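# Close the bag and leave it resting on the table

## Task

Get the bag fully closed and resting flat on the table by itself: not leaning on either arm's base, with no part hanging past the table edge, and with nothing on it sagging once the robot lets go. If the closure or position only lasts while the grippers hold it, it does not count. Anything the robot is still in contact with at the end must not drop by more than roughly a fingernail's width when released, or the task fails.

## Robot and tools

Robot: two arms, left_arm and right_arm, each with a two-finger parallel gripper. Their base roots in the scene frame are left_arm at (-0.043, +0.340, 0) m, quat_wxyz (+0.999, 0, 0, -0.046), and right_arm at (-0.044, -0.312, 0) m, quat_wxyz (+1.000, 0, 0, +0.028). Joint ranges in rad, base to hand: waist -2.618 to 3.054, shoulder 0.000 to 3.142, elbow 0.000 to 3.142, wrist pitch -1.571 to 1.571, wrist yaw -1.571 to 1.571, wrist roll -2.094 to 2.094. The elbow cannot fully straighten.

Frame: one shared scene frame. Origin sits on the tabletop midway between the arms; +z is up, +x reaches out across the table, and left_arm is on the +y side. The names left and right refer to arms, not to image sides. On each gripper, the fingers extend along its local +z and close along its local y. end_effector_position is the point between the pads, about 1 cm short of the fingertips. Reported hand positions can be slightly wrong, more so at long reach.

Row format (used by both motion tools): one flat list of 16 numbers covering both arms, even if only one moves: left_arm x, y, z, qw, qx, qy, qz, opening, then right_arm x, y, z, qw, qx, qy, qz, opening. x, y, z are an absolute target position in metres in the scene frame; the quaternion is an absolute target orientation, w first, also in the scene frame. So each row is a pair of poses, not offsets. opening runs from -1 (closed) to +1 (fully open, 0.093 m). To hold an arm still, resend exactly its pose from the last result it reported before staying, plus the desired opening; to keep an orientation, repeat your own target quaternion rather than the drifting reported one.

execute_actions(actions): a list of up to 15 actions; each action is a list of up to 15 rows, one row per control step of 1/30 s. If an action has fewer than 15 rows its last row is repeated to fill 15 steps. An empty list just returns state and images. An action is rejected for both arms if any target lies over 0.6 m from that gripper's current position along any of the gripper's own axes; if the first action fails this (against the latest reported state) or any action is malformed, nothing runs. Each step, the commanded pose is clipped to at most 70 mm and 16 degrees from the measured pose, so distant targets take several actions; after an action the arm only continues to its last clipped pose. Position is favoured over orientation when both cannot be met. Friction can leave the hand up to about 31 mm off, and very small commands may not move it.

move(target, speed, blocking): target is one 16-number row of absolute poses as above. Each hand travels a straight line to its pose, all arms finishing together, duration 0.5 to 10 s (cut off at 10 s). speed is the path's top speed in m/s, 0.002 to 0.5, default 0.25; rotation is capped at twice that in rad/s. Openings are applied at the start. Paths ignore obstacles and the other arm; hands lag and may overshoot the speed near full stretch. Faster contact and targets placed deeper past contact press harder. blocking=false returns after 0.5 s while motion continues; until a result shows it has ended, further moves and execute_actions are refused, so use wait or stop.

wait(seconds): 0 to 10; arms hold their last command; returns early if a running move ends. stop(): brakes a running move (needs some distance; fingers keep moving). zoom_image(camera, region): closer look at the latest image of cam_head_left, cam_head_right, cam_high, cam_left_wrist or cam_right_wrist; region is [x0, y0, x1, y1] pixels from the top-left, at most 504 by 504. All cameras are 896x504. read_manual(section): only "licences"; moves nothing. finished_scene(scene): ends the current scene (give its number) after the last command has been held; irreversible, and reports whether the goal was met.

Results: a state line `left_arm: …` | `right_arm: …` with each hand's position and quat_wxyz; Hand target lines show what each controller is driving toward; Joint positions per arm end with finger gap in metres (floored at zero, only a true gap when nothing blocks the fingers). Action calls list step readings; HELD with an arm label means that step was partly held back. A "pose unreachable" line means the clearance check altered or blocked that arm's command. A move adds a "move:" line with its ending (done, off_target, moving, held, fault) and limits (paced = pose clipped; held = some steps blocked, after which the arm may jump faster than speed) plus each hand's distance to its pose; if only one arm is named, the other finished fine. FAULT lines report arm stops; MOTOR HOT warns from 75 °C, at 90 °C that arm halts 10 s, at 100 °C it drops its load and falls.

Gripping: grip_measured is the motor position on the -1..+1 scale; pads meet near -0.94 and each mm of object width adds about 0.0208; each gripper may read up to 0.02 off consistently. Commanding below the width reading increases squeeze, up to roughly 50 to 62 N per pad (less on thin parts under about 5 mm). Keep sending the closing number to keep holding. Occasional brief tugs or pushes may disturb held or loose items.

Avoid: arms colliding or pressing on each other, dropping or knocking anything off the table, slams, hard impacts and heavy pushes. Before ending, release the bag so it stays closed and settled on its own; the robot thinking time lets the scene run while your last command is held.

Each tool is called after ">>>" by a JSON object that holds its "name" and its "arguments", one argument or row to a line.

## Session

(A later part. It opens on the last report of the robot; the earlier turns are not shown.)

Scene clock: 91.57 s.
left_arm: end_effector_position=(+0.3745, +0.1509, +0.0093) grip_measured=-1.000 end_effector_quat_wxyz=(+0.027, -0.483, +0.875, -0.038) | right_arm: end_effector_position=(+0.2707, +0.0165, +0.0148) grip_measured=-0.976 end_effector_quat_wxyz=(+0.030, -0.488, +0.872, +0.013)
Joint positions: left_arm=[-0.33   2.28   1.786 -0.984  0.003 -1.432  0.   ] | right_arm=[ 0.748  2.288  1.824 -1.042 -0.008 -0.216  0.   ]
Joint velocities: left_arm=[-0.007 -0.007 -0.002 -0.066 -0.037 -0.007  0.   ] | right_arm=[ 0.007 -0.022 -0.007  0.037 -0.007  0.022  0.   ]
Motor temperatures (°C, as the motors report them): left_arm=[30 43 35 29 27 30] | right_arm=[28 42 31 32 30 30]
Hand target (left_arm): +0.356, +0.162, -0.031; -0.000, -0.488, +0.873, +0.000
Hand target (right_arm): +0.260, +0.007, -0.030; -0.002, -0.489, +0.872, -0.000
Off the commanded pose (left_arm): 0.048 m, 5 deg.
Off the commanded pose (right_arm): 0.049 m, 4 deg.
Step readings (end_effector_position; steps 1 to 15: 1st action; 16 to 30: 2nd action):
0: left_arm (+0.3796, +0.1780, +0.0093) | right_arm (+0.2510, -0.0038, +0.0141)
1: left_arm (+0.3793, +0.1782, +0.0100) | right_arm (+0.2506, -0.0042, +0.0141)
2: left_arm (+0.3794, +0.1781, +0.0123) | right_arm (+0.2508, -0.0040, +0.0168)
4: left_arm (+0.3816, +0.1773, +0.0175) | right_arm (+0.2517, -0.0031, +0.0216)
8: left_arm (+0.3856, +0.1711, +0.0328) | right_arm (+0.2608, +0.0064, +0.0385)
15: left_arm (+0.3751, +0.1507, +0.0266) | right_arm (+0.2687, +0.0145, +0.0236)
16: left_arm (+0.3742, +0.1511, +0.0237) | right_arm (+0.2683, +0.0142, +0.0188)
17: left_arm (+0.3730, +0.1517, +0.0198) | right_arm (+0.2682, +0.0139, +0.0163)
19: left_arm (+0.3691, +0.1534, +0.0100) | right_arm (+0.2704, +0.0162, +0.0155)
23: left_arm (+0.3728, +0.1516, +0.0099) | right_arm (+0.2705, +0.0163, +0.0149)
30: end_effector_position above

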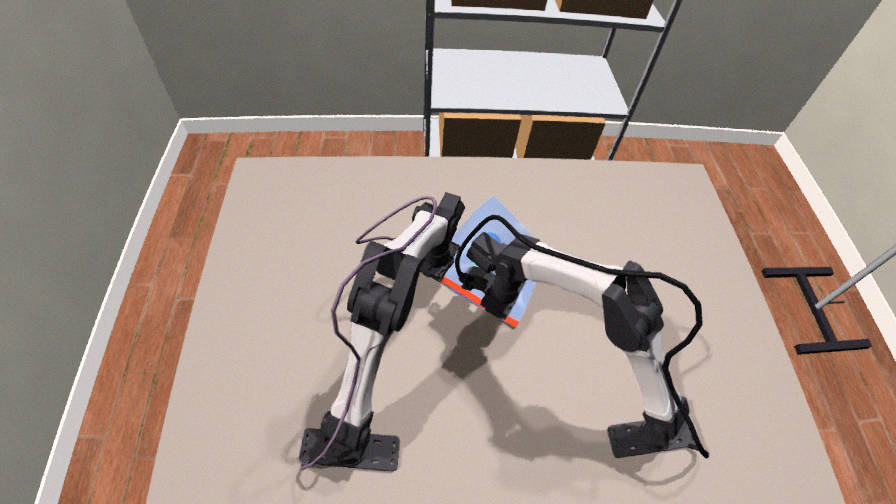

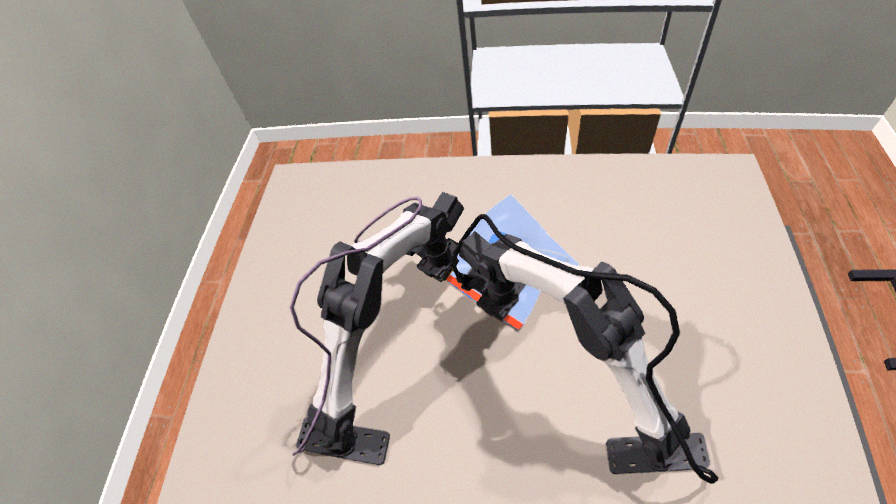

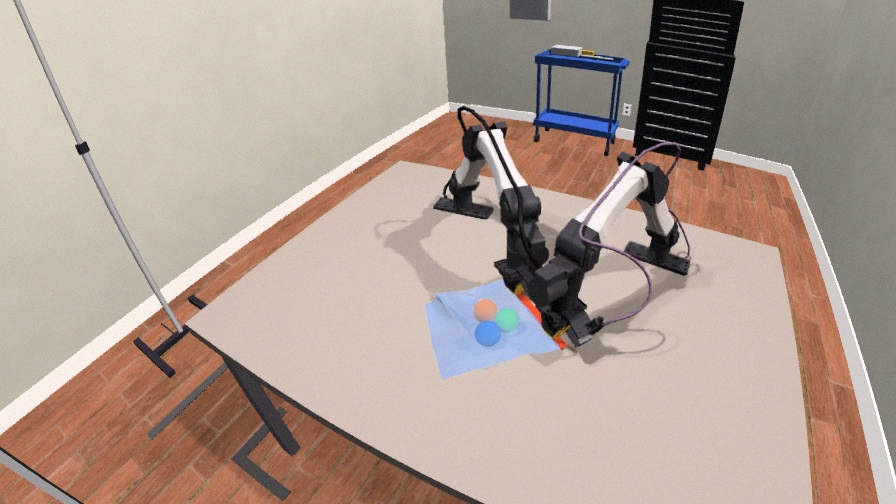

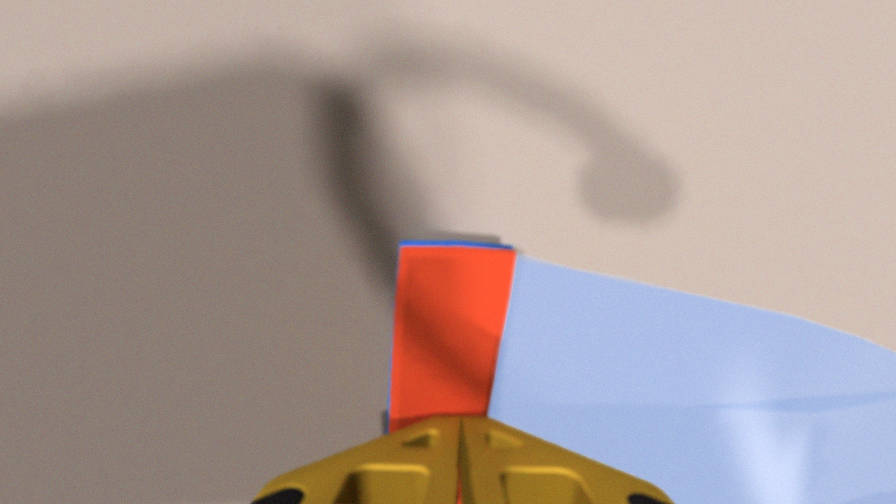

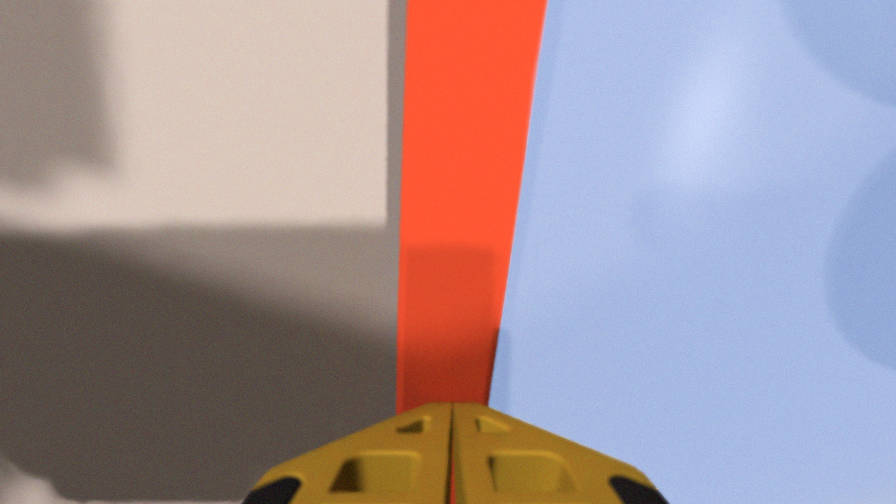

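>>> {"name": "execute_actions", "arguments": {
  "actions": [
    [[0.366,0.156,-0.015,0,-0.4886,0.8725,0,-1,0.266,0.013,-0.013,0,-0.4886,0.8725,0,-1],[0.371,0.153,0.005,0,-0.4886,0.8725,0,-1,0.268,0.015,0.007,0,-0.4886,0.8725,0,-1],[0.372,0.153,0.02,0,-0.4886,0.8725,0,-1,0.268,0.015,0.022,0,-0.4886,0.8725,0,-1],[0.372,0.156,0.032,0,-0.4886,0.8725,0,-1,0.268,0.016,0.032,0,-0.4886,0.8725,0,-1],[0.373,0.163,0.042,0,-0.4886,0.8725,0,-1,0.270,0.02,0.035,0,-0.4886,0.8725,0,-1],[0.374,0.172,0.05,0,-0.4886,0.8725,0,-1,0.272,0.025,0.035,0,-0.4886,0.8725,0,-1],[0.375,0.183,0.056,0,-0.4886,0.8725,0,-1,0.275,0.03,0.034,0,-0.4886,0.8725,0,-1],[0.376,0.195,0.06,0,-0.4886,0.8725,0,-1,0.277,0.034,0.031,0,-0.4886,0.8725,0,-1],[0.377,0.207,0.063,0,-0.4886,0.8725,0,-1,0.277,0.035,0.027,0,-0.4886,0.8725,0,-1],[0.378,0.219,0.065,0,-0.4886,0.8725,0,-1,0.277,0.035,0.022,0,-0.4886,0.8725,0,-1],[0.378,0.231,0.066,0,-0.4886,0.8725,0,-1,0.277,0.035,0.017,0,-0.4886,0.8725,0,-1],[0.378,0.243,0.067,0,-0.4886,0.8725,0,-1,0.277,0.035,0.012,0,-0.4886,0.8725,0,-1],[0.378,0.253,0.068,0,-0.4886,0.8725,0,-1,0.277,0.035,0.007,0,-0.4886,0.8725,0,-1],[0.378,0.262,0.069,0,-0.4886,0.8725,0,-1,0.277,0.035,0.002,0,-0.4886,0.8725,0,-1],[0.378,0.27,0.07,0,-0.4886,0.8725,0,-1,0.277,0.035,-0.003,0,-0.4886,0.8725,0,-1]],
    [[0.378,0.27,0.07,0,-0.4886,0.8725,0,-1,0.277,0.035,-0.009,0,-0.4886,0.8725,0,-1],[0.378,0.27,0.07,0,-0.4886,0.8725,0,-1,0.276,0.034,-0.015,0,-0.4886,0.8725,0,-1],[0.378,0.27,0.07,0,-0.4886,0.8725,0,-1,0.276,0.034,-0.021,0,-0.4886,0.8725,0,-1],[0.378,0.27,0.07,0,-0.4886,0.8725,0,-1,0.275,0.033,-0.027,0,-0.4886,0.8725,0,-1],[0.378,0.27,0.07,0,-0.4886,0.8725,0,-1,0.275,0.033,-0.033,0,-0.4886,0.8725,0,-1]],
    [[0.378,0.27,0.07,0,-0.4886,0.8725,0,-1,0.279,0.035,-0.013,0,-0.4886,0.8725,0,-1],[0.378,0.27,0.07,0,-0.4886,0.8725,0,-1,0.281,0.036,0.007,0,-0.4886,0.8725,0,-1],[0.378,0.27,0.07,0,-0.4886,0.8725,0,-1,0.281,0.036,0.022,0,-0.4886,0.8725,0,-1],[0.378,0.27,0.07,0,-0.4886,0.8725,0,-1,0.281,0.037,0.032,0,-0.4886,0.8725,0,-1],[0.378,0.27,0.07,0,-0.4886,0.8725,0,-1,0.283,0.04,0.035,0,-0.4886,0.8725,0,-1],[0.378,0.27,0.07,0,-0.4886,0.8725,0,-1,0.286,0.045,0.035,0,-0.4886,0.8725,0,-1],[0.378,0.27,0.07,0,-0.4886,0.8725,0,-1,0.289,0.05,0.034,0,-0.4886,0.8725,0,-1],[0.378,0.27,0.07,0,-0.4886,0.8725,0,-1,0.291,0.053,0.031,0,-0.4886,0.8725,0,-1],[0.378,0.27,0.07,0,-0.4886,0.8725,0,-1,0.291,0.0535,0.027,0,-0.4886,0.8725,0,-1],[0.378,0.27,0.07,0,-0.4886,0.8725,0,-1,0.291,0.0535,0.022,0,-0.4886,0.8725,0,-1],[0.378,0.27,0.07,0,-0.4886,0.8725,0,-1,0.291,0.0535,0.017,0,-0.4886,0.8725,0,-1],[0.378,0.27,0.07,0,-0.4886,0.8725,0,-1,0.291,0.0535,0.012,0,-0.4886,0.8725,0,-1],[0.378,0.27,0.07,0,-0.4886,0.8725,0,-1,0.291,0.0535,0.007,0,-0.4886,0.8725,0,-1],[0.378,0.27,0.07,0,-0.4886,0.8725,0,-1,0.291,0.0535,0.002,0,-0.4886,0.8725,0,-1],[0.378,0.27,0.07,0,-0.4886,0.8725,0,-1,0.291,0.0535,-0.003,0,-0.4886,0.8725,0,-1]],
    [[0.378,0.27,0.07,0,-0.4886,0.8725,0,-1,0.291,0.0535,-0.009,0,-0.4886,0.8725,0,-1],[0.378,0.27,0.07,0,-0.4886,0.8725,0,-1,0.29,0.0525,-0.015,0,-0.4886,0.8725,0,-1],[0.378,0.27,0.07,0,-0.4886,0.8725,0,-1,0.29,0.0525,-0.021,0,-0.4886,0.8725,0,-1],[0.378,0.27,0.07,0,-0.4886,0.8725,0,-1,0.289,0.0515,-0.027,0,-0.4886,0.8725,0,-1],[0.378,0.27,0.07,0,-0.4886,0.8725,0,-1,0.289,0.0515,-0.033,0,-0.4886,0.8725,0,-1]]
  ]
}}

Scene clock: 100.77 s.
left_arm: end_effector_position=(+0.3892, +0.2701, +0.0780) grip_measured=-1.000 end_effector_quat_wxyz=(+0.016, -0.493, +0.870, -0.013) | right_arm: end_effector_position=(+0.3009, +0.0580, +0.0160) grip_measured=-0.976 end_effector_quat_wxyz=(+0.040, -0.486, +0.873, +0.016)
Joint positions: left_arm=[-0.067  2.202  1.936 -1.263 -0.    -1.192  0.   ] | right_arm=[ 0.762  2.513  2.229 -1.201 -0.006 -0.198  0.   ]
Joint velocities: left_arm=[-0.007 -0.012 -0.002  0.022 -0.037  0.051  0.   ] | right_arm=[ 0.012  0.017 -0.022  0.007  0.022  0.022  0.   ]
Motor temperatures (°C, as the motors report them): left_arm=[30 44 35 29 27 30] | right_arm=[28 43 31 32 30 30]
Hand target (left_arm): +0.378, +0.270, +0.070; -0.000, -0.488, +0.873, +0.000
Hand target (right_arm): +0.287, +0.049, -0.030; -0.001, -0.489, +0.873, -0.000
Off the commanded pose (left_arm): 0.014 m, 3 deg.
Off the commanded pose (right_arm): 0.051 m, 5 deg.
Step readings (end_effector_position; steps 1 to 15: 1st action; 16 to 30: 2nd action; 31 to 45: 3rd action; 46 to 60: 4th action):
0: left_arm (+0.3745, +0.1509, +0.0093) | right_arm (+0.2707, +0.0165, +0.0148)
1: left_arm (+0.3745, +0.1509, +0.0109) | right_arm (+0.2705, +0.0162, +0.0157)
2: left_arm (+0.3748, +0.1508, +0.0128) | right_arm (+0.2707, +0.0165, +0.0182)
4: left_arm (+0.3779, +0.1493, +0.0177) | right_arm (+0.2719, +0.0177, +0.0223)
8: left_arm (+0.3820, +0.1587, +0.0399) | right_arm (+0.2807, +0.0286, +0.0371)
15: left_arm (+0.3943, +0.2452, +0.0739) | right_arm (+0.2829, +0.0391, +0.0223)
16: left_arm (+0.3958, +0.2573, +0.0771) | right_arm (+0.2822, +0.0384, +0.0175)
17: left_arm (+0.3967, +0.2672, +0.0795) | right_arm (+0.2827, +0.0388, +0.0176)
19: left_arm (+0.3968, +0.2775, +0.0819) | right_arm (+0.2838, +0.0400, +0.0161)
23: left_arm (+0.3934, +0.2740, +0.0807) | right_arm (+0.2842, +0.0405, +0.0158)
30: left_arm (+0.3892, +0.2701, +0.0780) | right_arm (+0.2842, +0.0405, +0.0155)
31: left_arm (+0.3892, +0.2701, +0.0780) | right_arm (+0.2841, +0.0404, +0.0169)
32: left_arm (+0.3892, +0.2701, +0.0780) | right_arm (+0.2842, +0.0405, +0.0189)
34: left_arm (+0.3892, +0.2701, +0.0780) | right_arm (+0.2852, +0.0416, +0.0230)
38: left_arm (+0.3892, +0.2701, +0.0780) | right_arm (+0.2945, +0.0515, +0.0375)
45: left_arm (+0.3892, +0.2701, +0.0780) | right_arm (+0.3000, +0.0574, +0.0228)
46: left_arm (+0.3892, +0.2701, +0.0780) | right_arm (+0.2991, +0.0564, +0.0180)
47: left_arm (+0.3892, +0.2701, +0.0780) | right_arm (+0.2996, +0.0569, +0.0184)
49: left_arm (+0.3892, +0.2701, +0.0780) | right_arm (+0.3004, +0.0575, +0.0167)
53: left_arm (+0.3892, +0.2701, +0.0780) | right_arm (+0.3009, +0.0579, +0.0165)
60: end_effector_position above

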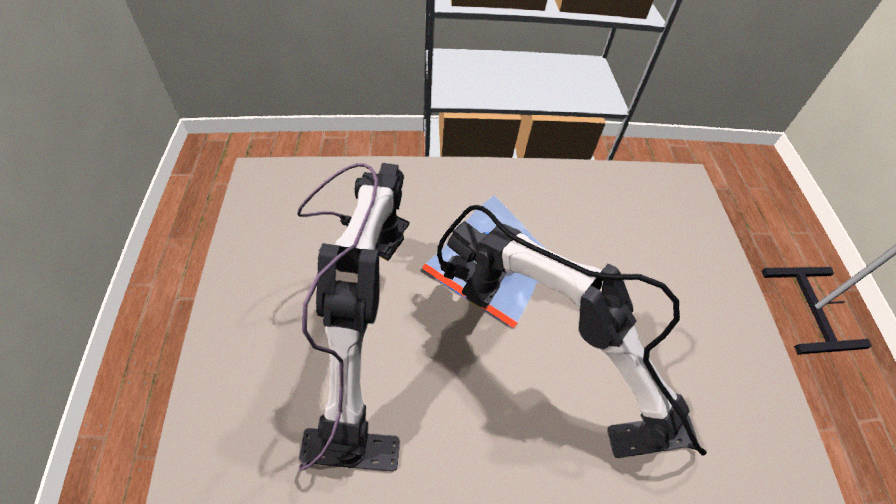

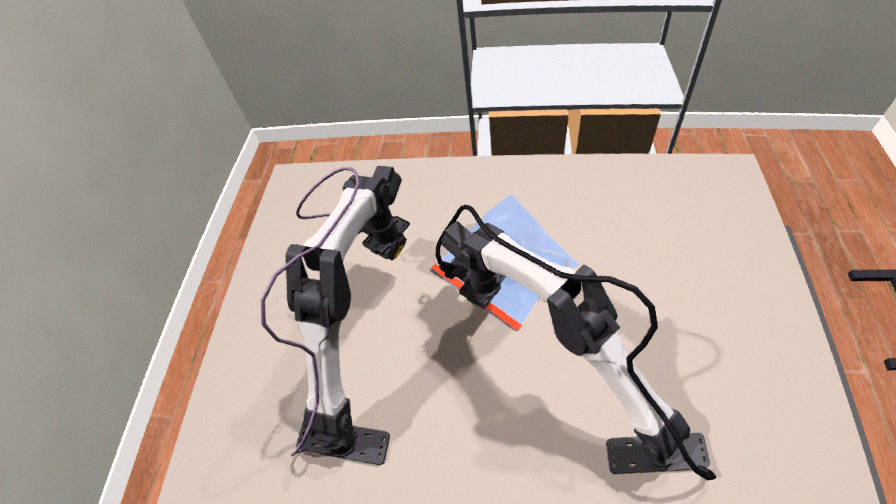

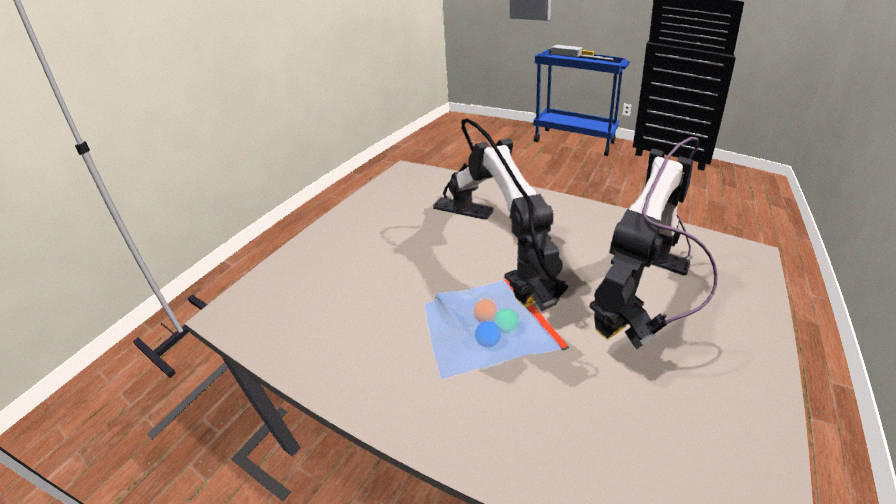

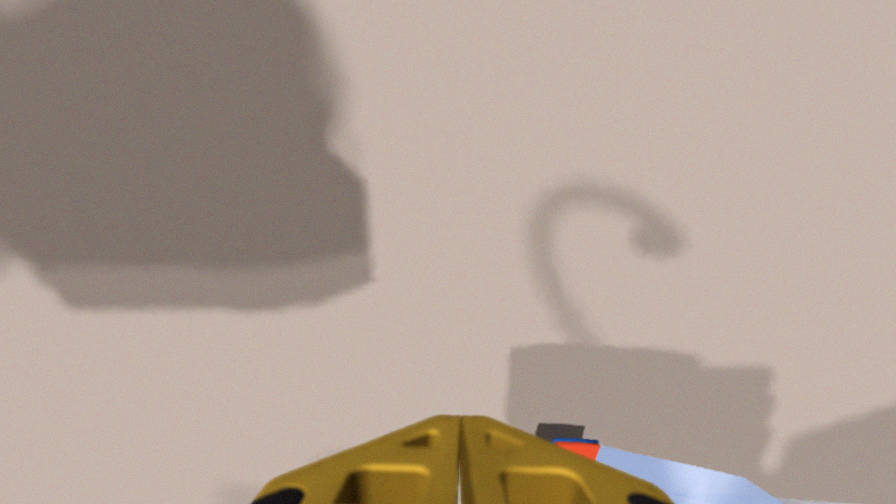

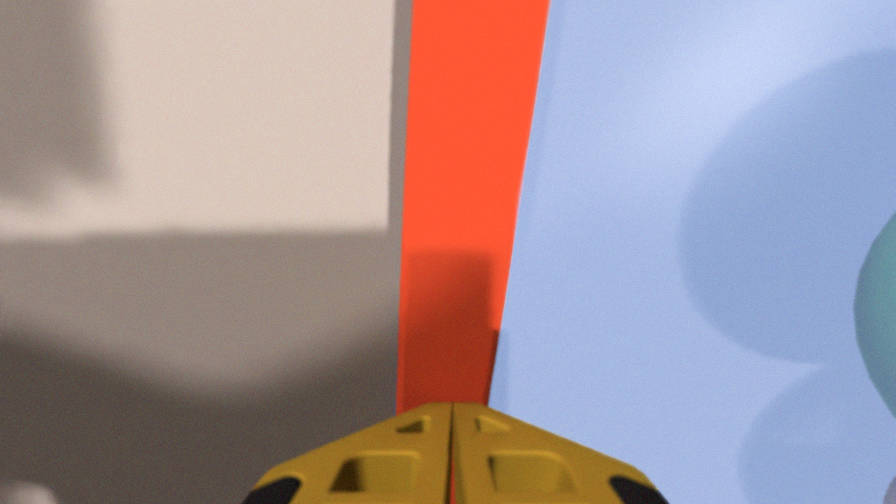

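>>> {"name": "execute_actions", "arguments": {
  "actions": []
}}

Scene clock: 110.57 s.
left_arm: end_effector_position=(+0.3892, +0.2701, +0.0780) grip_measured=-1.000 end_effector_quat_wxyz=(+0.016, -0.493, +0.870, -0.013) | right_arm: end_effector_position=(+0.3009, +0.0580, +0.0160) grip_measured=-0.976 end_effector_quat_wxyz=(+0.040, -0.486, +0.873, +0.016)
Joint positions: left_arm=[-0.067  2.202  1.936 -1.263 -0.    -1.192  0.   ] | right_arm=[ 0.762  2.513  2.229 -1.201 -0.006 -0.198  0.   ]
Joint velocities: left_arm=[-0.017 -0.002 -0.007  0.007  0.022  0.022  0.   ] | right_arm=[ 0.002  0.007  0.012  0.11   0.051 -0.051  0.   ]
Motor temperatures (°C, as the motors report them): left_arm=[30 46 35 29 27 30] | right_arm=[28 44 30 32 30 30]
Hand target (left_arm): +0.378, +0.270, +0.070; -0.000, -0.488, +0.873, +0.000
Hand target (right_arm): +0.287, +0.049, -0.030; -0.001, -0.489, +0.873, -0.000
Off the commanded pose (left_arm): 0.014 m, 3 deg.
Off the commanded pose (right_arm): 0.051 m, 5 deg.

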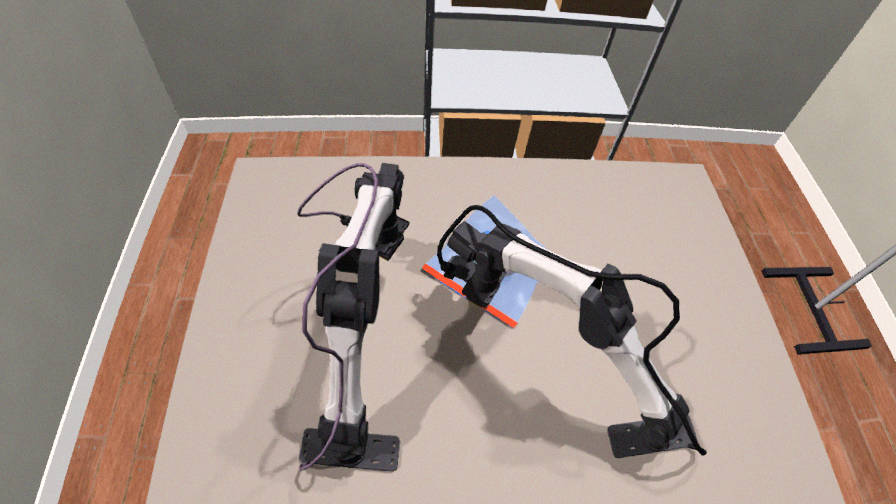

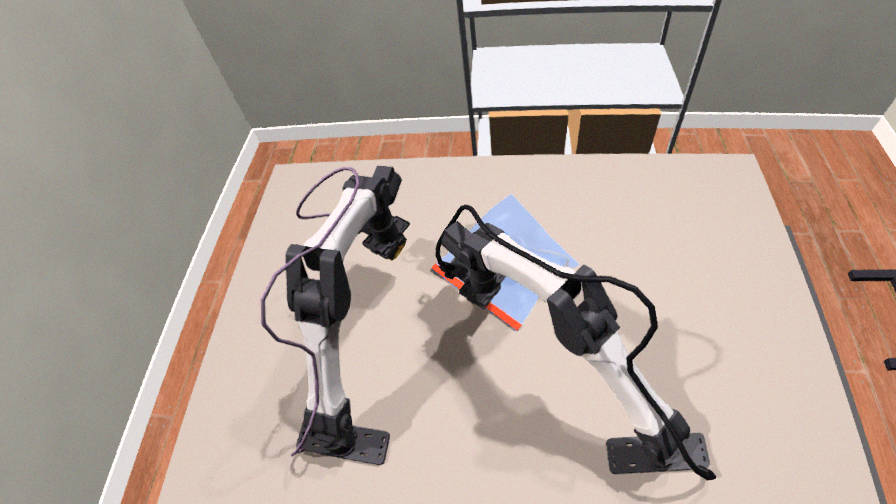

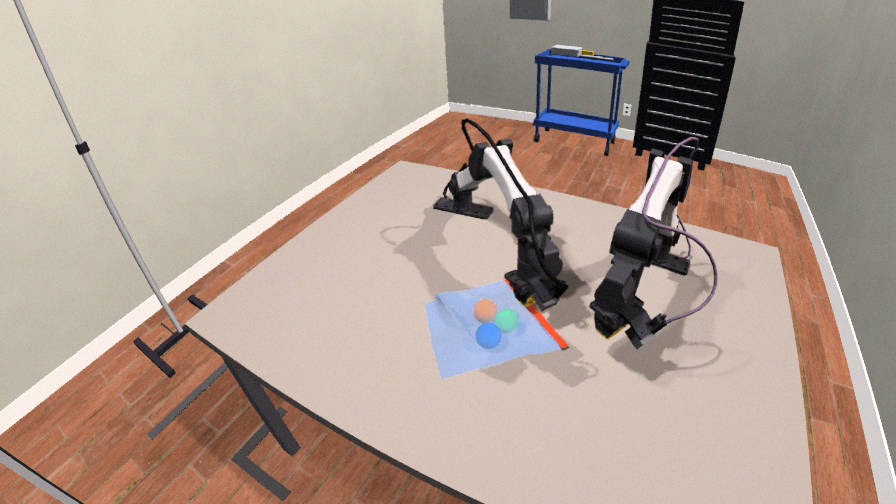

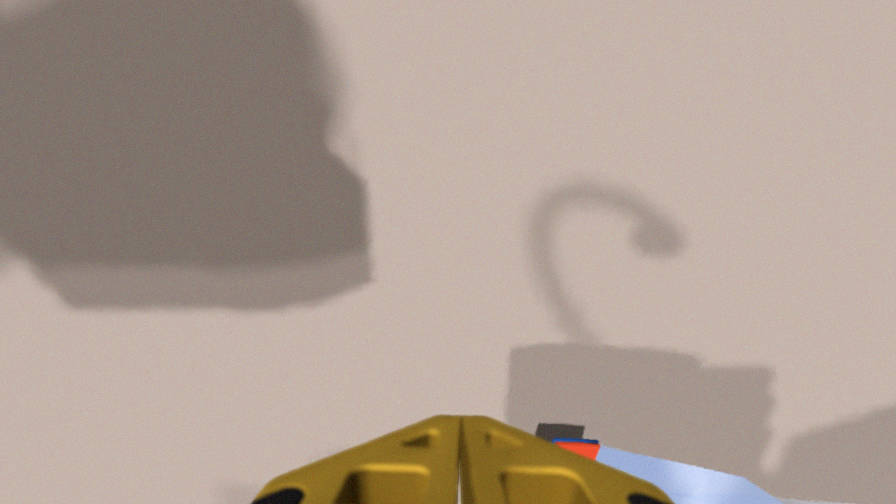

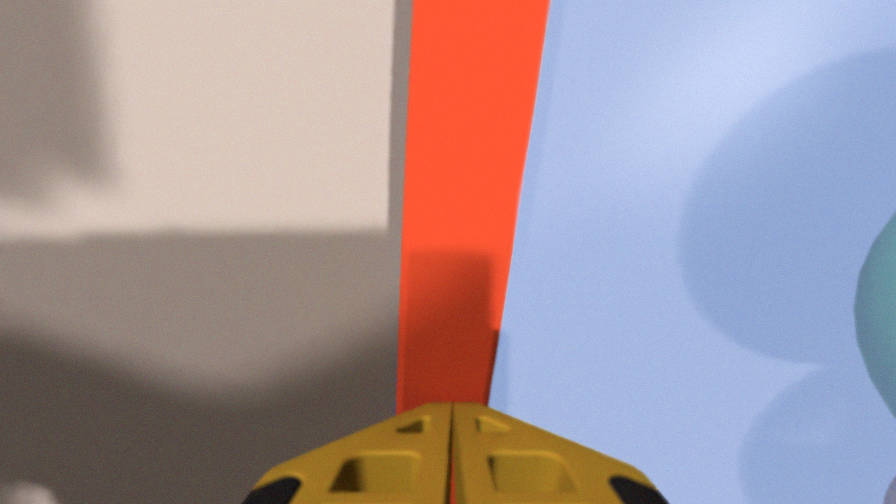

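>>> {"name": "execute_actions", "arguments": {
  "actions": [
    [[0.378,0.27,0.07,0,-0.4886,0.8725,0,-1,0.292,0.054,-0.013,0,-0.4886,0.8725,0,-1],[0.378,0.27,0.07,0,-0.4886,0.8725,0,-1,0.294,0.055,0.007,0,-0.4886,0.8725,0,-1],[0.378,0.27,0.07,0,-0.4886,0.8725,0,-1,0.294,0.055,0.022,0,-0.4886,0.8725,0,-1],[0.378,0.27,0.07,0,-0.4886,0.8725,0,-1,0.294,0.055,0.032,0,-0.4886,0.8725,0,-1],[0.378,0.27,0.07,0,-0.4886,0.8725,0,-1,0.296,0.059,0.035,0,-0.4886,0.8725,0,-1],[0.378,0.27,0.07,0,-0.4886,0.8725,0,-1,0.298,0.063,0.035,0,-0.4886,0.8725,0,-1],[0.378,0.27,0.07,0,-0.4886,0.8725,0,-1,0.300,0.067,0.035,0,-0.4886,0.8725,0,-1],[0.378,0.27,0.07,0,-0.4886,0.8725,0,-1,0.3025,0.070,0.035,0,-0.4886,0.8725,0,-1],[0.378,0.27,0.07,0,-0.4886,0.8725,0,-1,0.3025,0.070,0.030,0,-0.4886,0.8725,0,-1],[0.378,0.27,0.07,0,-0.4886,0.8725,0,-1,0.3025,0.070,0.025,0,-0.4886,0.8725,0,-1],[0.378,0.27,0.07,0,-0.4886,0.8725,0,-1,0.3025,0.070,0.020,0,-0.4886,0.8725,0,-1],[0.378,0.27,0.07,0,-0.4886,0.8725,0,-1,0.3025,0.070,0.015,0,-0.4886,0.8725,0,-1],[0.378,0.27,0.07,0,-0.4886,0.8725,0,-1,0.3025,0.070,0.010,0,-0.4886,0.8725,0,-1],[0.378,0.27,0.07,0,-0.4886,0.8725,0,-1,0.3025,0.070,0.004,0,-0.4886,0.8725,0,-1],[0.378,0.27,0.07,0,-0.4886,0.8725,0,-1,0.3025,0.070,-0.003,0,-0.4886,0.8725,0,-1]],
    [[0.378,0.27,0.07,0,-0.4886,0.8725,0,-1,0.3025,0.070,-0.009,0,-0.4886,0.8725,0,-1],[0.378,0.27,0.07,0,-0.4886,0.8725,0,-1,0.3025,0.070,-0.015,0,-0.4886,0.8725,0,-1],[0.378,0.27,0.07,0,-0.4886,0.8725,0,-1,0.3025,0.070,-0.021,0,-0.4886,0.8725,0,-1],[0.378,0.27,0.07,0,-0.4886,0.8725,0,-1,0.3025,0.070,-0.027,0,-0.4886,0.8725,0,-1],[0.378,0.27,0.07,0,-0.4886,0.8725,0,-1,0.3025,0.070,-0.033,0,-0.4886,0.8725,0,-1]]
  ]
}}

Scene clock: 114.60 s.
left_arm: end_effector_position=(+0.3892, +0.2701, +0.0780) grip_measured=-1.000 end_effector_quat_wxyz=(+0.016, -0.493, +0.870, -0.013) | right_arm: end_effector_position=(+0.3130, +0.0776, +0.0166) grip_measured=-0.976 end_effector_quat_wxyz=(+0.043, -0.488, +0.872, +0.017)
Joint positions: left_arm=[-0.067  2.202  1.936 -1.263 -0.    -1.192  0.   ] | right_arm=[ 0.771  2.669  2.526 -1.334 -0.005 -0.193  0.   ]
Joint velocities: left_arm=[-0.002 -0.012 -0.002 -0.007 -0.066  0.037  0.   ] | right_arm=[ 0.012 -0.012 -0.027 -0.022  0.037 -0.022  0.   ]
Motor temperatures (°C, as the motors report them): left_arm=[30 47 35 29 27 30] | right_arm=[28 45 30 32 30 30]
Hand target (left_arm): +0.378, +0.270, +0.070; -0.000, -0.488, +0.873, +0.000
Hand target (right_arm): +0.301, +0.068, -0.031; -0.002, -0.488, +0.873, -0.000
Off the commanded pose (left_arm): 0.014 m, 3 deg.
Off the commanded pose (right_arm): 0.051 m, 5 deg.
Step readings (end_effector_position; steps 1 to 15: 1st action; 16 to 30: 2nd action):
0: left_arm (+0.3892, +0.2701, +0.0780) | right_arm (+0.3009, +0.0580, +0.0160)
1: left_arm (+0.3892, +0.2701, +0.0780) | right_arm (+0.3009, +0.0580, +0.0181)
2: left_arm (+0.3892, +0.2701, +0.0780) | right_arm (+0.3010, +0.0581, +0.0197)
4: left_arm (+0.3892, +0.2701, +0.0780) | right_arm (+0.3023, +0.0595, +0.0233)
8: left_arm (+0.3892, +0.2701, +0.0780) | right_arm (+0.3100, +0.0692, +0.0380)
15: left_arm (+0.3892, +0.2701, +0.0780) | right_arm (+0.3121, +0.0767, +0.0256)
16: left_arm (+0.3892, +0.2701, +0.0780) | right_arm (+0.3110, +0.0755, +0.0192)
17: left_arm (+0.3892, +0.2701, +0.0780) | right_arm (+0.3110, +0.0755, +0.0191)
19: left_arm (+0.3892, +0.2701, +0.0780) | right_arm (+0.3117, +0.0763, +0.0161)
23: left_arm (+0.3892, +0.2701, +0.0780) | right_arm (+0.3126, +0.0772, +0.0165)
30: end_effector_position above

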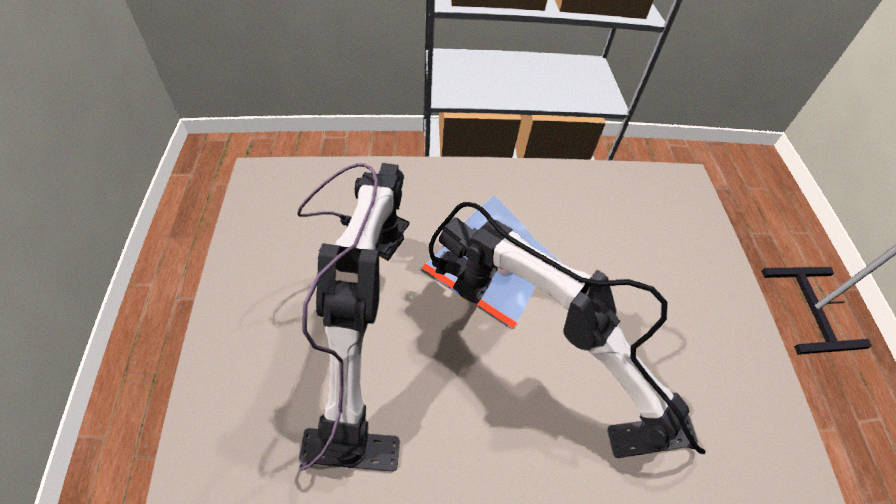

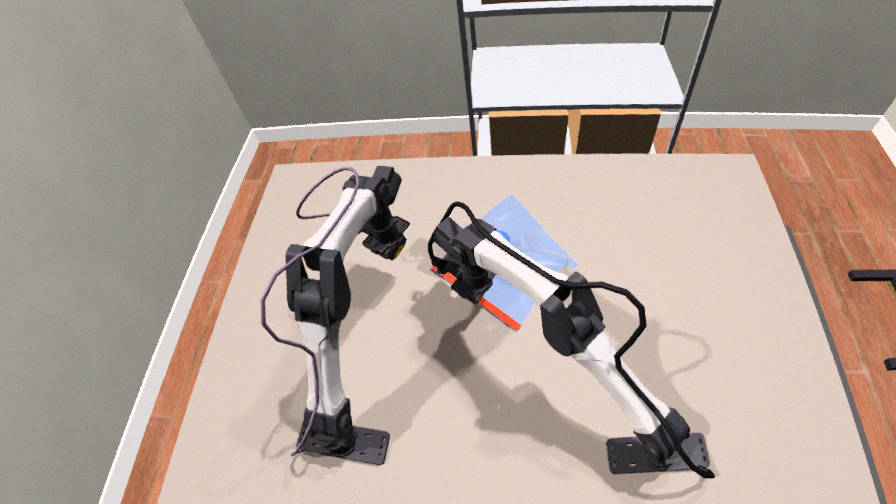

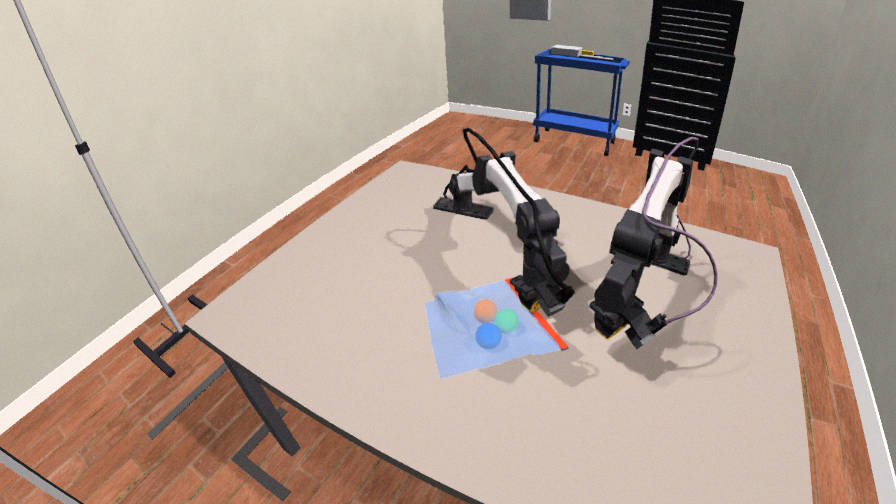

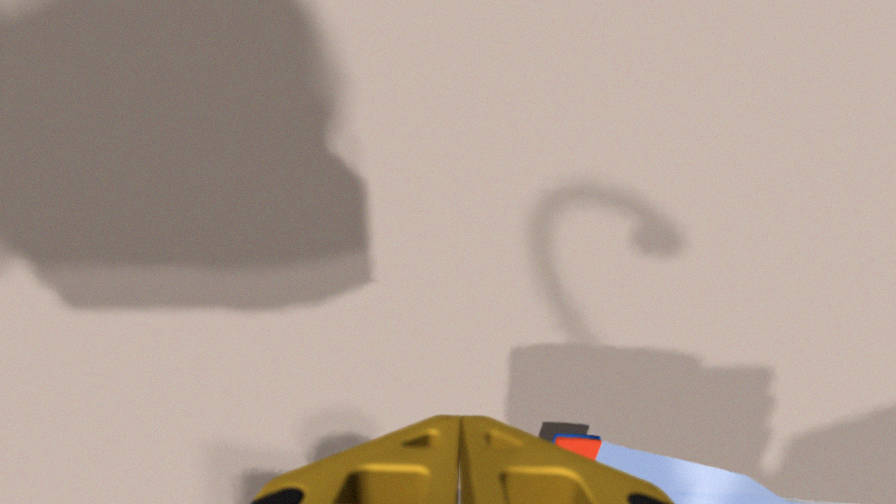

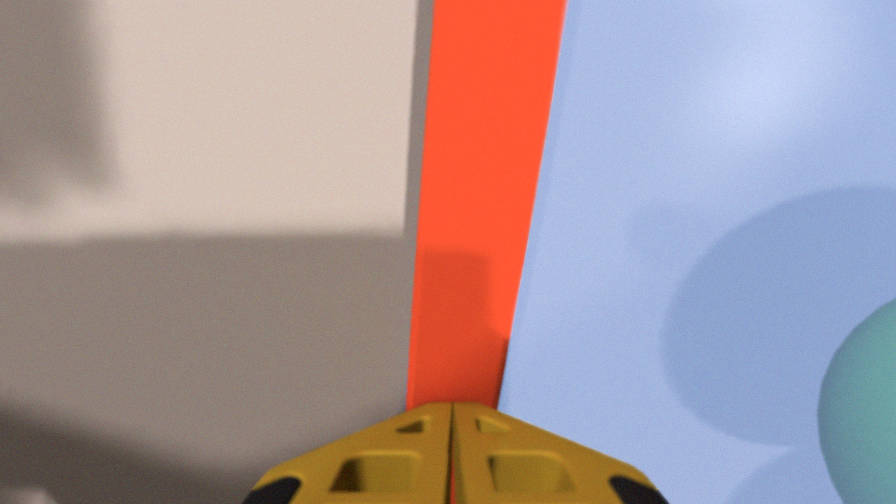

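>>> {"name": "execute_actions", "arguments": {
  "actions": [
    [[0.378,0.27,0.07,0,-0.4886,0.8725,0,-1,0.305,0.071,-0.013,0,-0.4886,0.8725,0,-1],[0.378,0.27,0.07,0,-0.4886,0.8725,0,-1,0.306,0.072,0.007,0,-0.4886,0.8725,0,-1],[0.378,0.27,0.07,0,-0.4886,0.8725,0,-1,0.306,0.072,0.022,0,-0.4886,0.8725,0,-1],[0.378,0.268,0.07,0,-0.4886,0.8725,0,-1,0.306,0.072,0.032,0,-0.4886,0.8725,0,-1],[0.378,0.265,0.07,0,-0.4886,0.8725,0,-1,0.303,0.068,0.040,0,-0.4886,0.8725,0,-1],[0.377,0.261,0.069,0,-0.4886,0.8725,0,-1,0.299,0.062,0.046,0,-0.4886,0.8725,0,-1],[0.376,0.256,0.068,0,-0.4886,0.8725,0,-1,0.294,0.055,0.051,0,-0.4886,0.8725,0,-1],[0.375,0.251,0.067,0,-0.4886,0.8725,0,-1,0.289,0.048,0.055,0,-0.4886,0.8725,0,-1],[0.374,0.245,0.066,0,-0.4886,0.8725,0,-1,0.284,0.041,0.058,0,-0.4886,0.8725,0,-1],[0.373,0.239,0.065,0,-0.4886,0.8725,0,-1,0.279,0.034,0.061,0,-0.4886,0.8725,0,-1],[0.372,0.233,0.064,0,-0.4886,0.8725,0,-1,0.274,0.027,0.064,0,-0.4886,0.8725,0,-1],[0.371,0.227,0.063,0,-0.4886,0.8725,0,-1,0.269,0.020,0.066,0,-0.4886,0.8725,0,-1],[0.370,0.221,0.062,0,-0.4886,0.8725,0,-1,0.264,0.013,0.068,0,-0.4886,0.8725,0,-1],[0.369,0.215,0.061,0,-0.4886,0.8725,0,-1,0.259,0.006,0.070,0,-0.4886,0.8725,0,-1],[0.368,0.209,0.060,0,-0.4886,0.8725,0,-1,0.254,-0.001,0.072,0,-0.4886,0.8725,0,-1]],
    [[0.367,0.203,0.058,0,-0.4886,0.8725,0,-1,0.249,-0.008,0.073,0,-0.4886,0.8725,0,-1],[0.366,0.197,0.056,0,-0.4886,0.8725,0,-1,0.244,-0.015,0.074,0,-0.4886,0.8725,0,-1],[0.365,0.191,0.054,0,-0.4886,0.8725,0,-1,0.239,-0.022,0.075,0,-0.4886,0.8725,0,-1],[0.364,0.185,0.052,0,-0.4886,0.8725,0,-1,0.234,-0.029,0.076,0,-0.4886,0.8725,0,-1],[0.363,0.179,0.050,0,-0.4886,0.8725,0,-1,0.229,-0.036,0.077,0,-0.4886,0.8725,0,-1],[0.362,0.173,0.048,0,-0.4886,0.8725,0,-1,0.224,-0.043,0.078,0,-0.4886,0.8725,0,-1],[0.361,0.167,0.046,0,-0.4886,0.8725,0,-1,0.219,-0.050,0.079,0,-0.4886,0.8725,0,-1],[0.360,0.161,0.044,0,-0.4886,0.8725,0,-1,0.214,-0.057,0.08,0,-0.4886,0.8725,0,-1],[0.359,0.155,0.042,0,-0.4886,0.8725,0,-1,0.210,-0.063,0.08,0,-0.4886,0.8725,0,-1],[0.358,0.150,0.040,0,-0.4886,0.8725,0,-1,0.206,-0.069,0.08,0,-0.4886,0.8725,0,-1],[0.357,0.145,0.038,0,-0.4886,0.8725,0,-1,0.203,-0.074,0.08,0,-0.4886,0.8725,0,-1],[0.356,0.141,0.036,0,-0.4886,0.8725,0,-1,0.201,-0.078,0.08,0,-0.4886,0.8725,0,-1],[0.355,0.138,0.034,0,-0.4886,0.8725,0,-1,0.2,-0.08,0.08,0,-0.4886,0.8725,0,-1],[0.354,0.137,0.032,0,-0.4886,0.8725,0,-1,0.2,-0.08,0.08,0,-0.4886,0.8725,0,-1],[0.354,0.137,0.030,0,-0.4886,0.8725,0,-1,0.2,-0.08,0.08,0,-0.4886,0.8725,0,-1]]
  ]
}}

Scene clock: 119.07 s.
left_arm: end_effector_position=(+0.3556, +0.1393, +0.0466) grip_measured=-1.000 end_effector_quat_wxyz=(+0.005, -0.473, +0.881, -0.007) | right_arm: end_effector_position=(+0.1933, -0.0829, +0.0820) grip_measured=-0.976 end_effector_quat_wxyz=(-0.027, -0.484, +0.875, -0.005)
Joint positions: left_arm=[-0.373  2.277  1.936 -1.213 -0.    -1.451  0.   ] | right_arm=[ 0.709  1.858  1.448 -1.216 -0.005 -0.246  0.   ]
Joint velocities: left_arm=[-0.198  0.149 -0.002  0.125  0.022 -0.227  0.   ] | right_arm=[-0.085 -0.212 -0.212  0.154  0.007 -0.095  0.   ]
Motor temperatures (°C, as the motors report them): left_arm=[30 47 35 29 27 30] | right_arm=[28 47 30 32 30 30]
Hand target (left_arm): +0.354, +0.139, +0.031; +0.002, -0.488, +0.873, +0.001
Hand target (right_arm): +0.201, -0.081, +0.080; -0.002, -0.488, +0.873, -0.002
Off the commanded pose (left_arm): 0.017 m, 2 deg.
Off the commanded pose (right_arm): 0.008 m, 3 deg.
Step readings (end_effector_position; steps 1 to 15: 1st action; 16 to 30: 2nd action):
0: left_arm (+0.3892, +0.2701, +0.0780) | right_arm (+0.3130, +0.0776, +0.0166)
1: left_arm (+0.3892, +0.2701, +0.0780) | right_arm (+0.3131, +0.0777, +0.0188)
2: left_arm (+0.3892, +0.2701, +0.0780) | right_arm (+0.3134, +0.0780, +0.0206)
4: left_arm (+0.3892, +0.2701, +0.0780) | right_arm (+0.3143, +0.0790, +0.0237)
8: left_arm (+0.3883, +0.2646, +0.0780) | right_arm (+0.3069, +0.0710, +0.0365)
15: left_arm (+0.3786, +0.2211, +0.0780) | right_arm (+0.2600, +0.0172, +0.0647)
16: left_arm (+0.3769, +0.2141, +0.0780) | right_arm (+0.2526, +0.0074, +0.0677)
17: left_arm (+0.3752, +0.2074, +0.0780) | right_arm (+0.2454, -0.0022, +0.0701)
19: left_arm (+0.3722, +0.1948, +0.0773) | right_arm (+0.2324, -0.0203, +0.0740)
23: left_arm (+0.3667, +0.1724, +0.0696) | right_arm (+0.2117, -0.0509, +0.0786)
30: end_effector_position above

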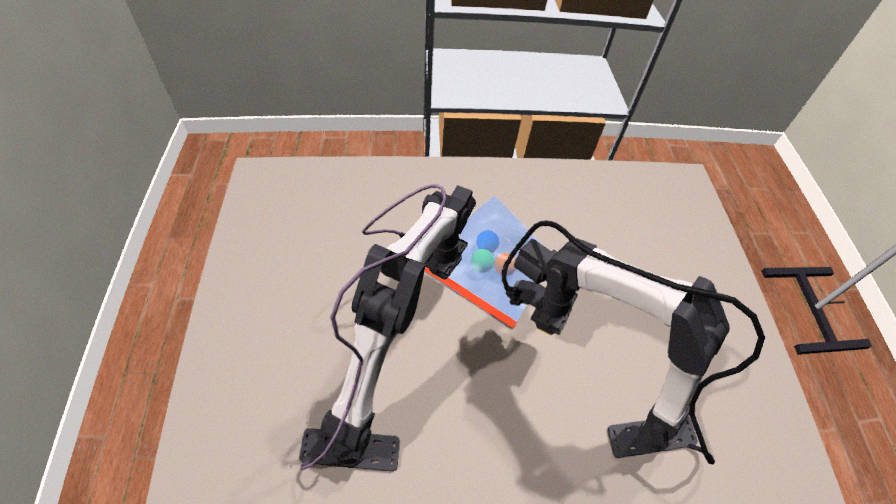

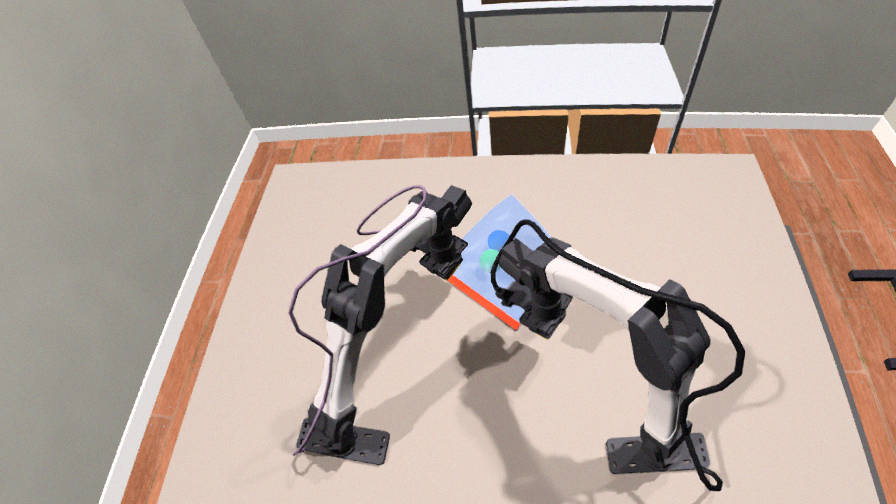

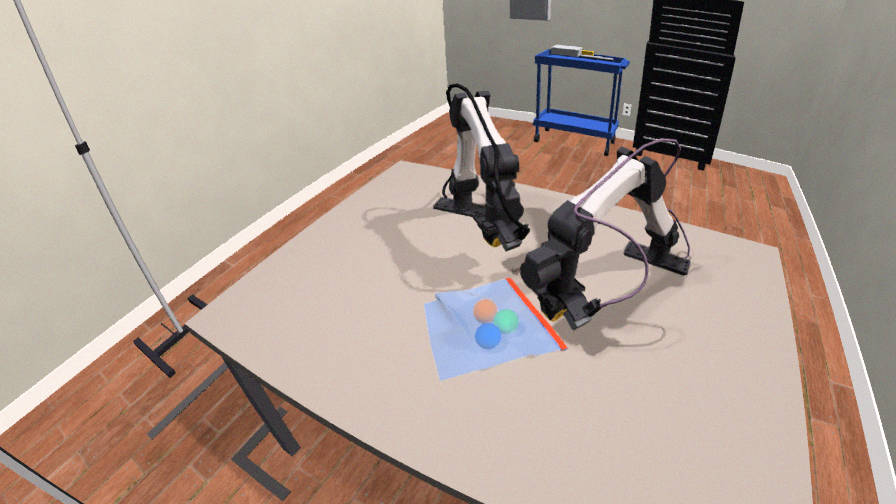

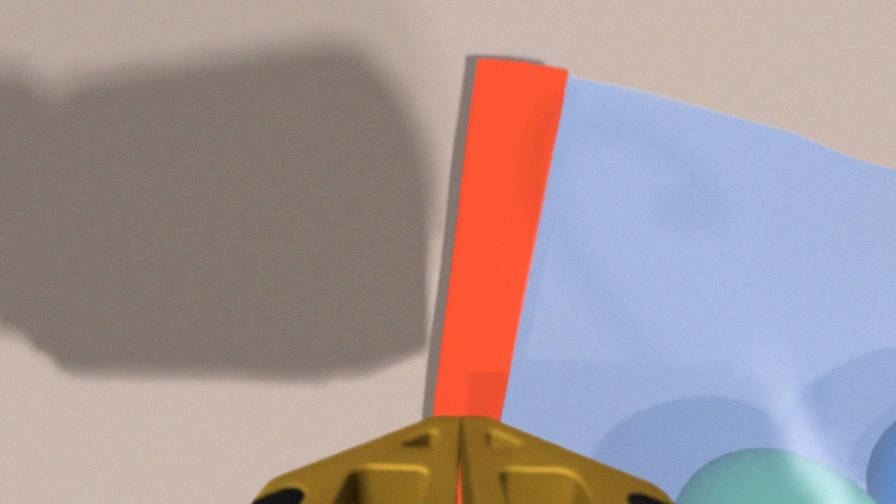

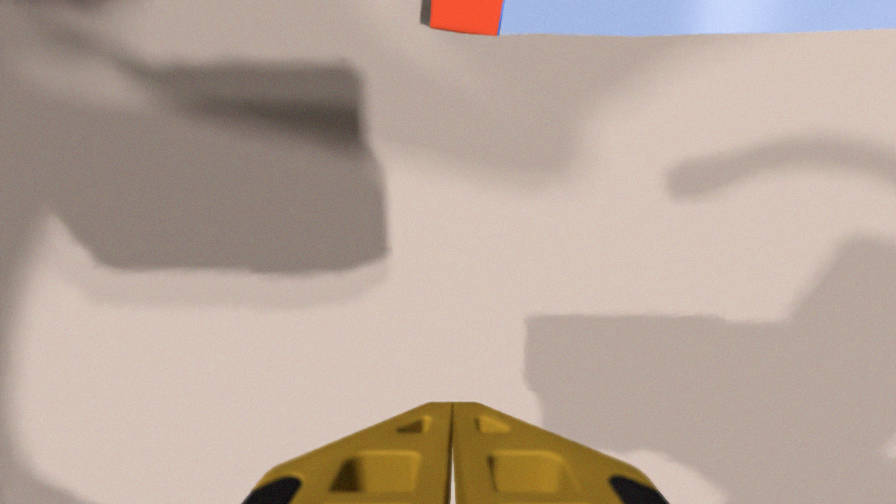

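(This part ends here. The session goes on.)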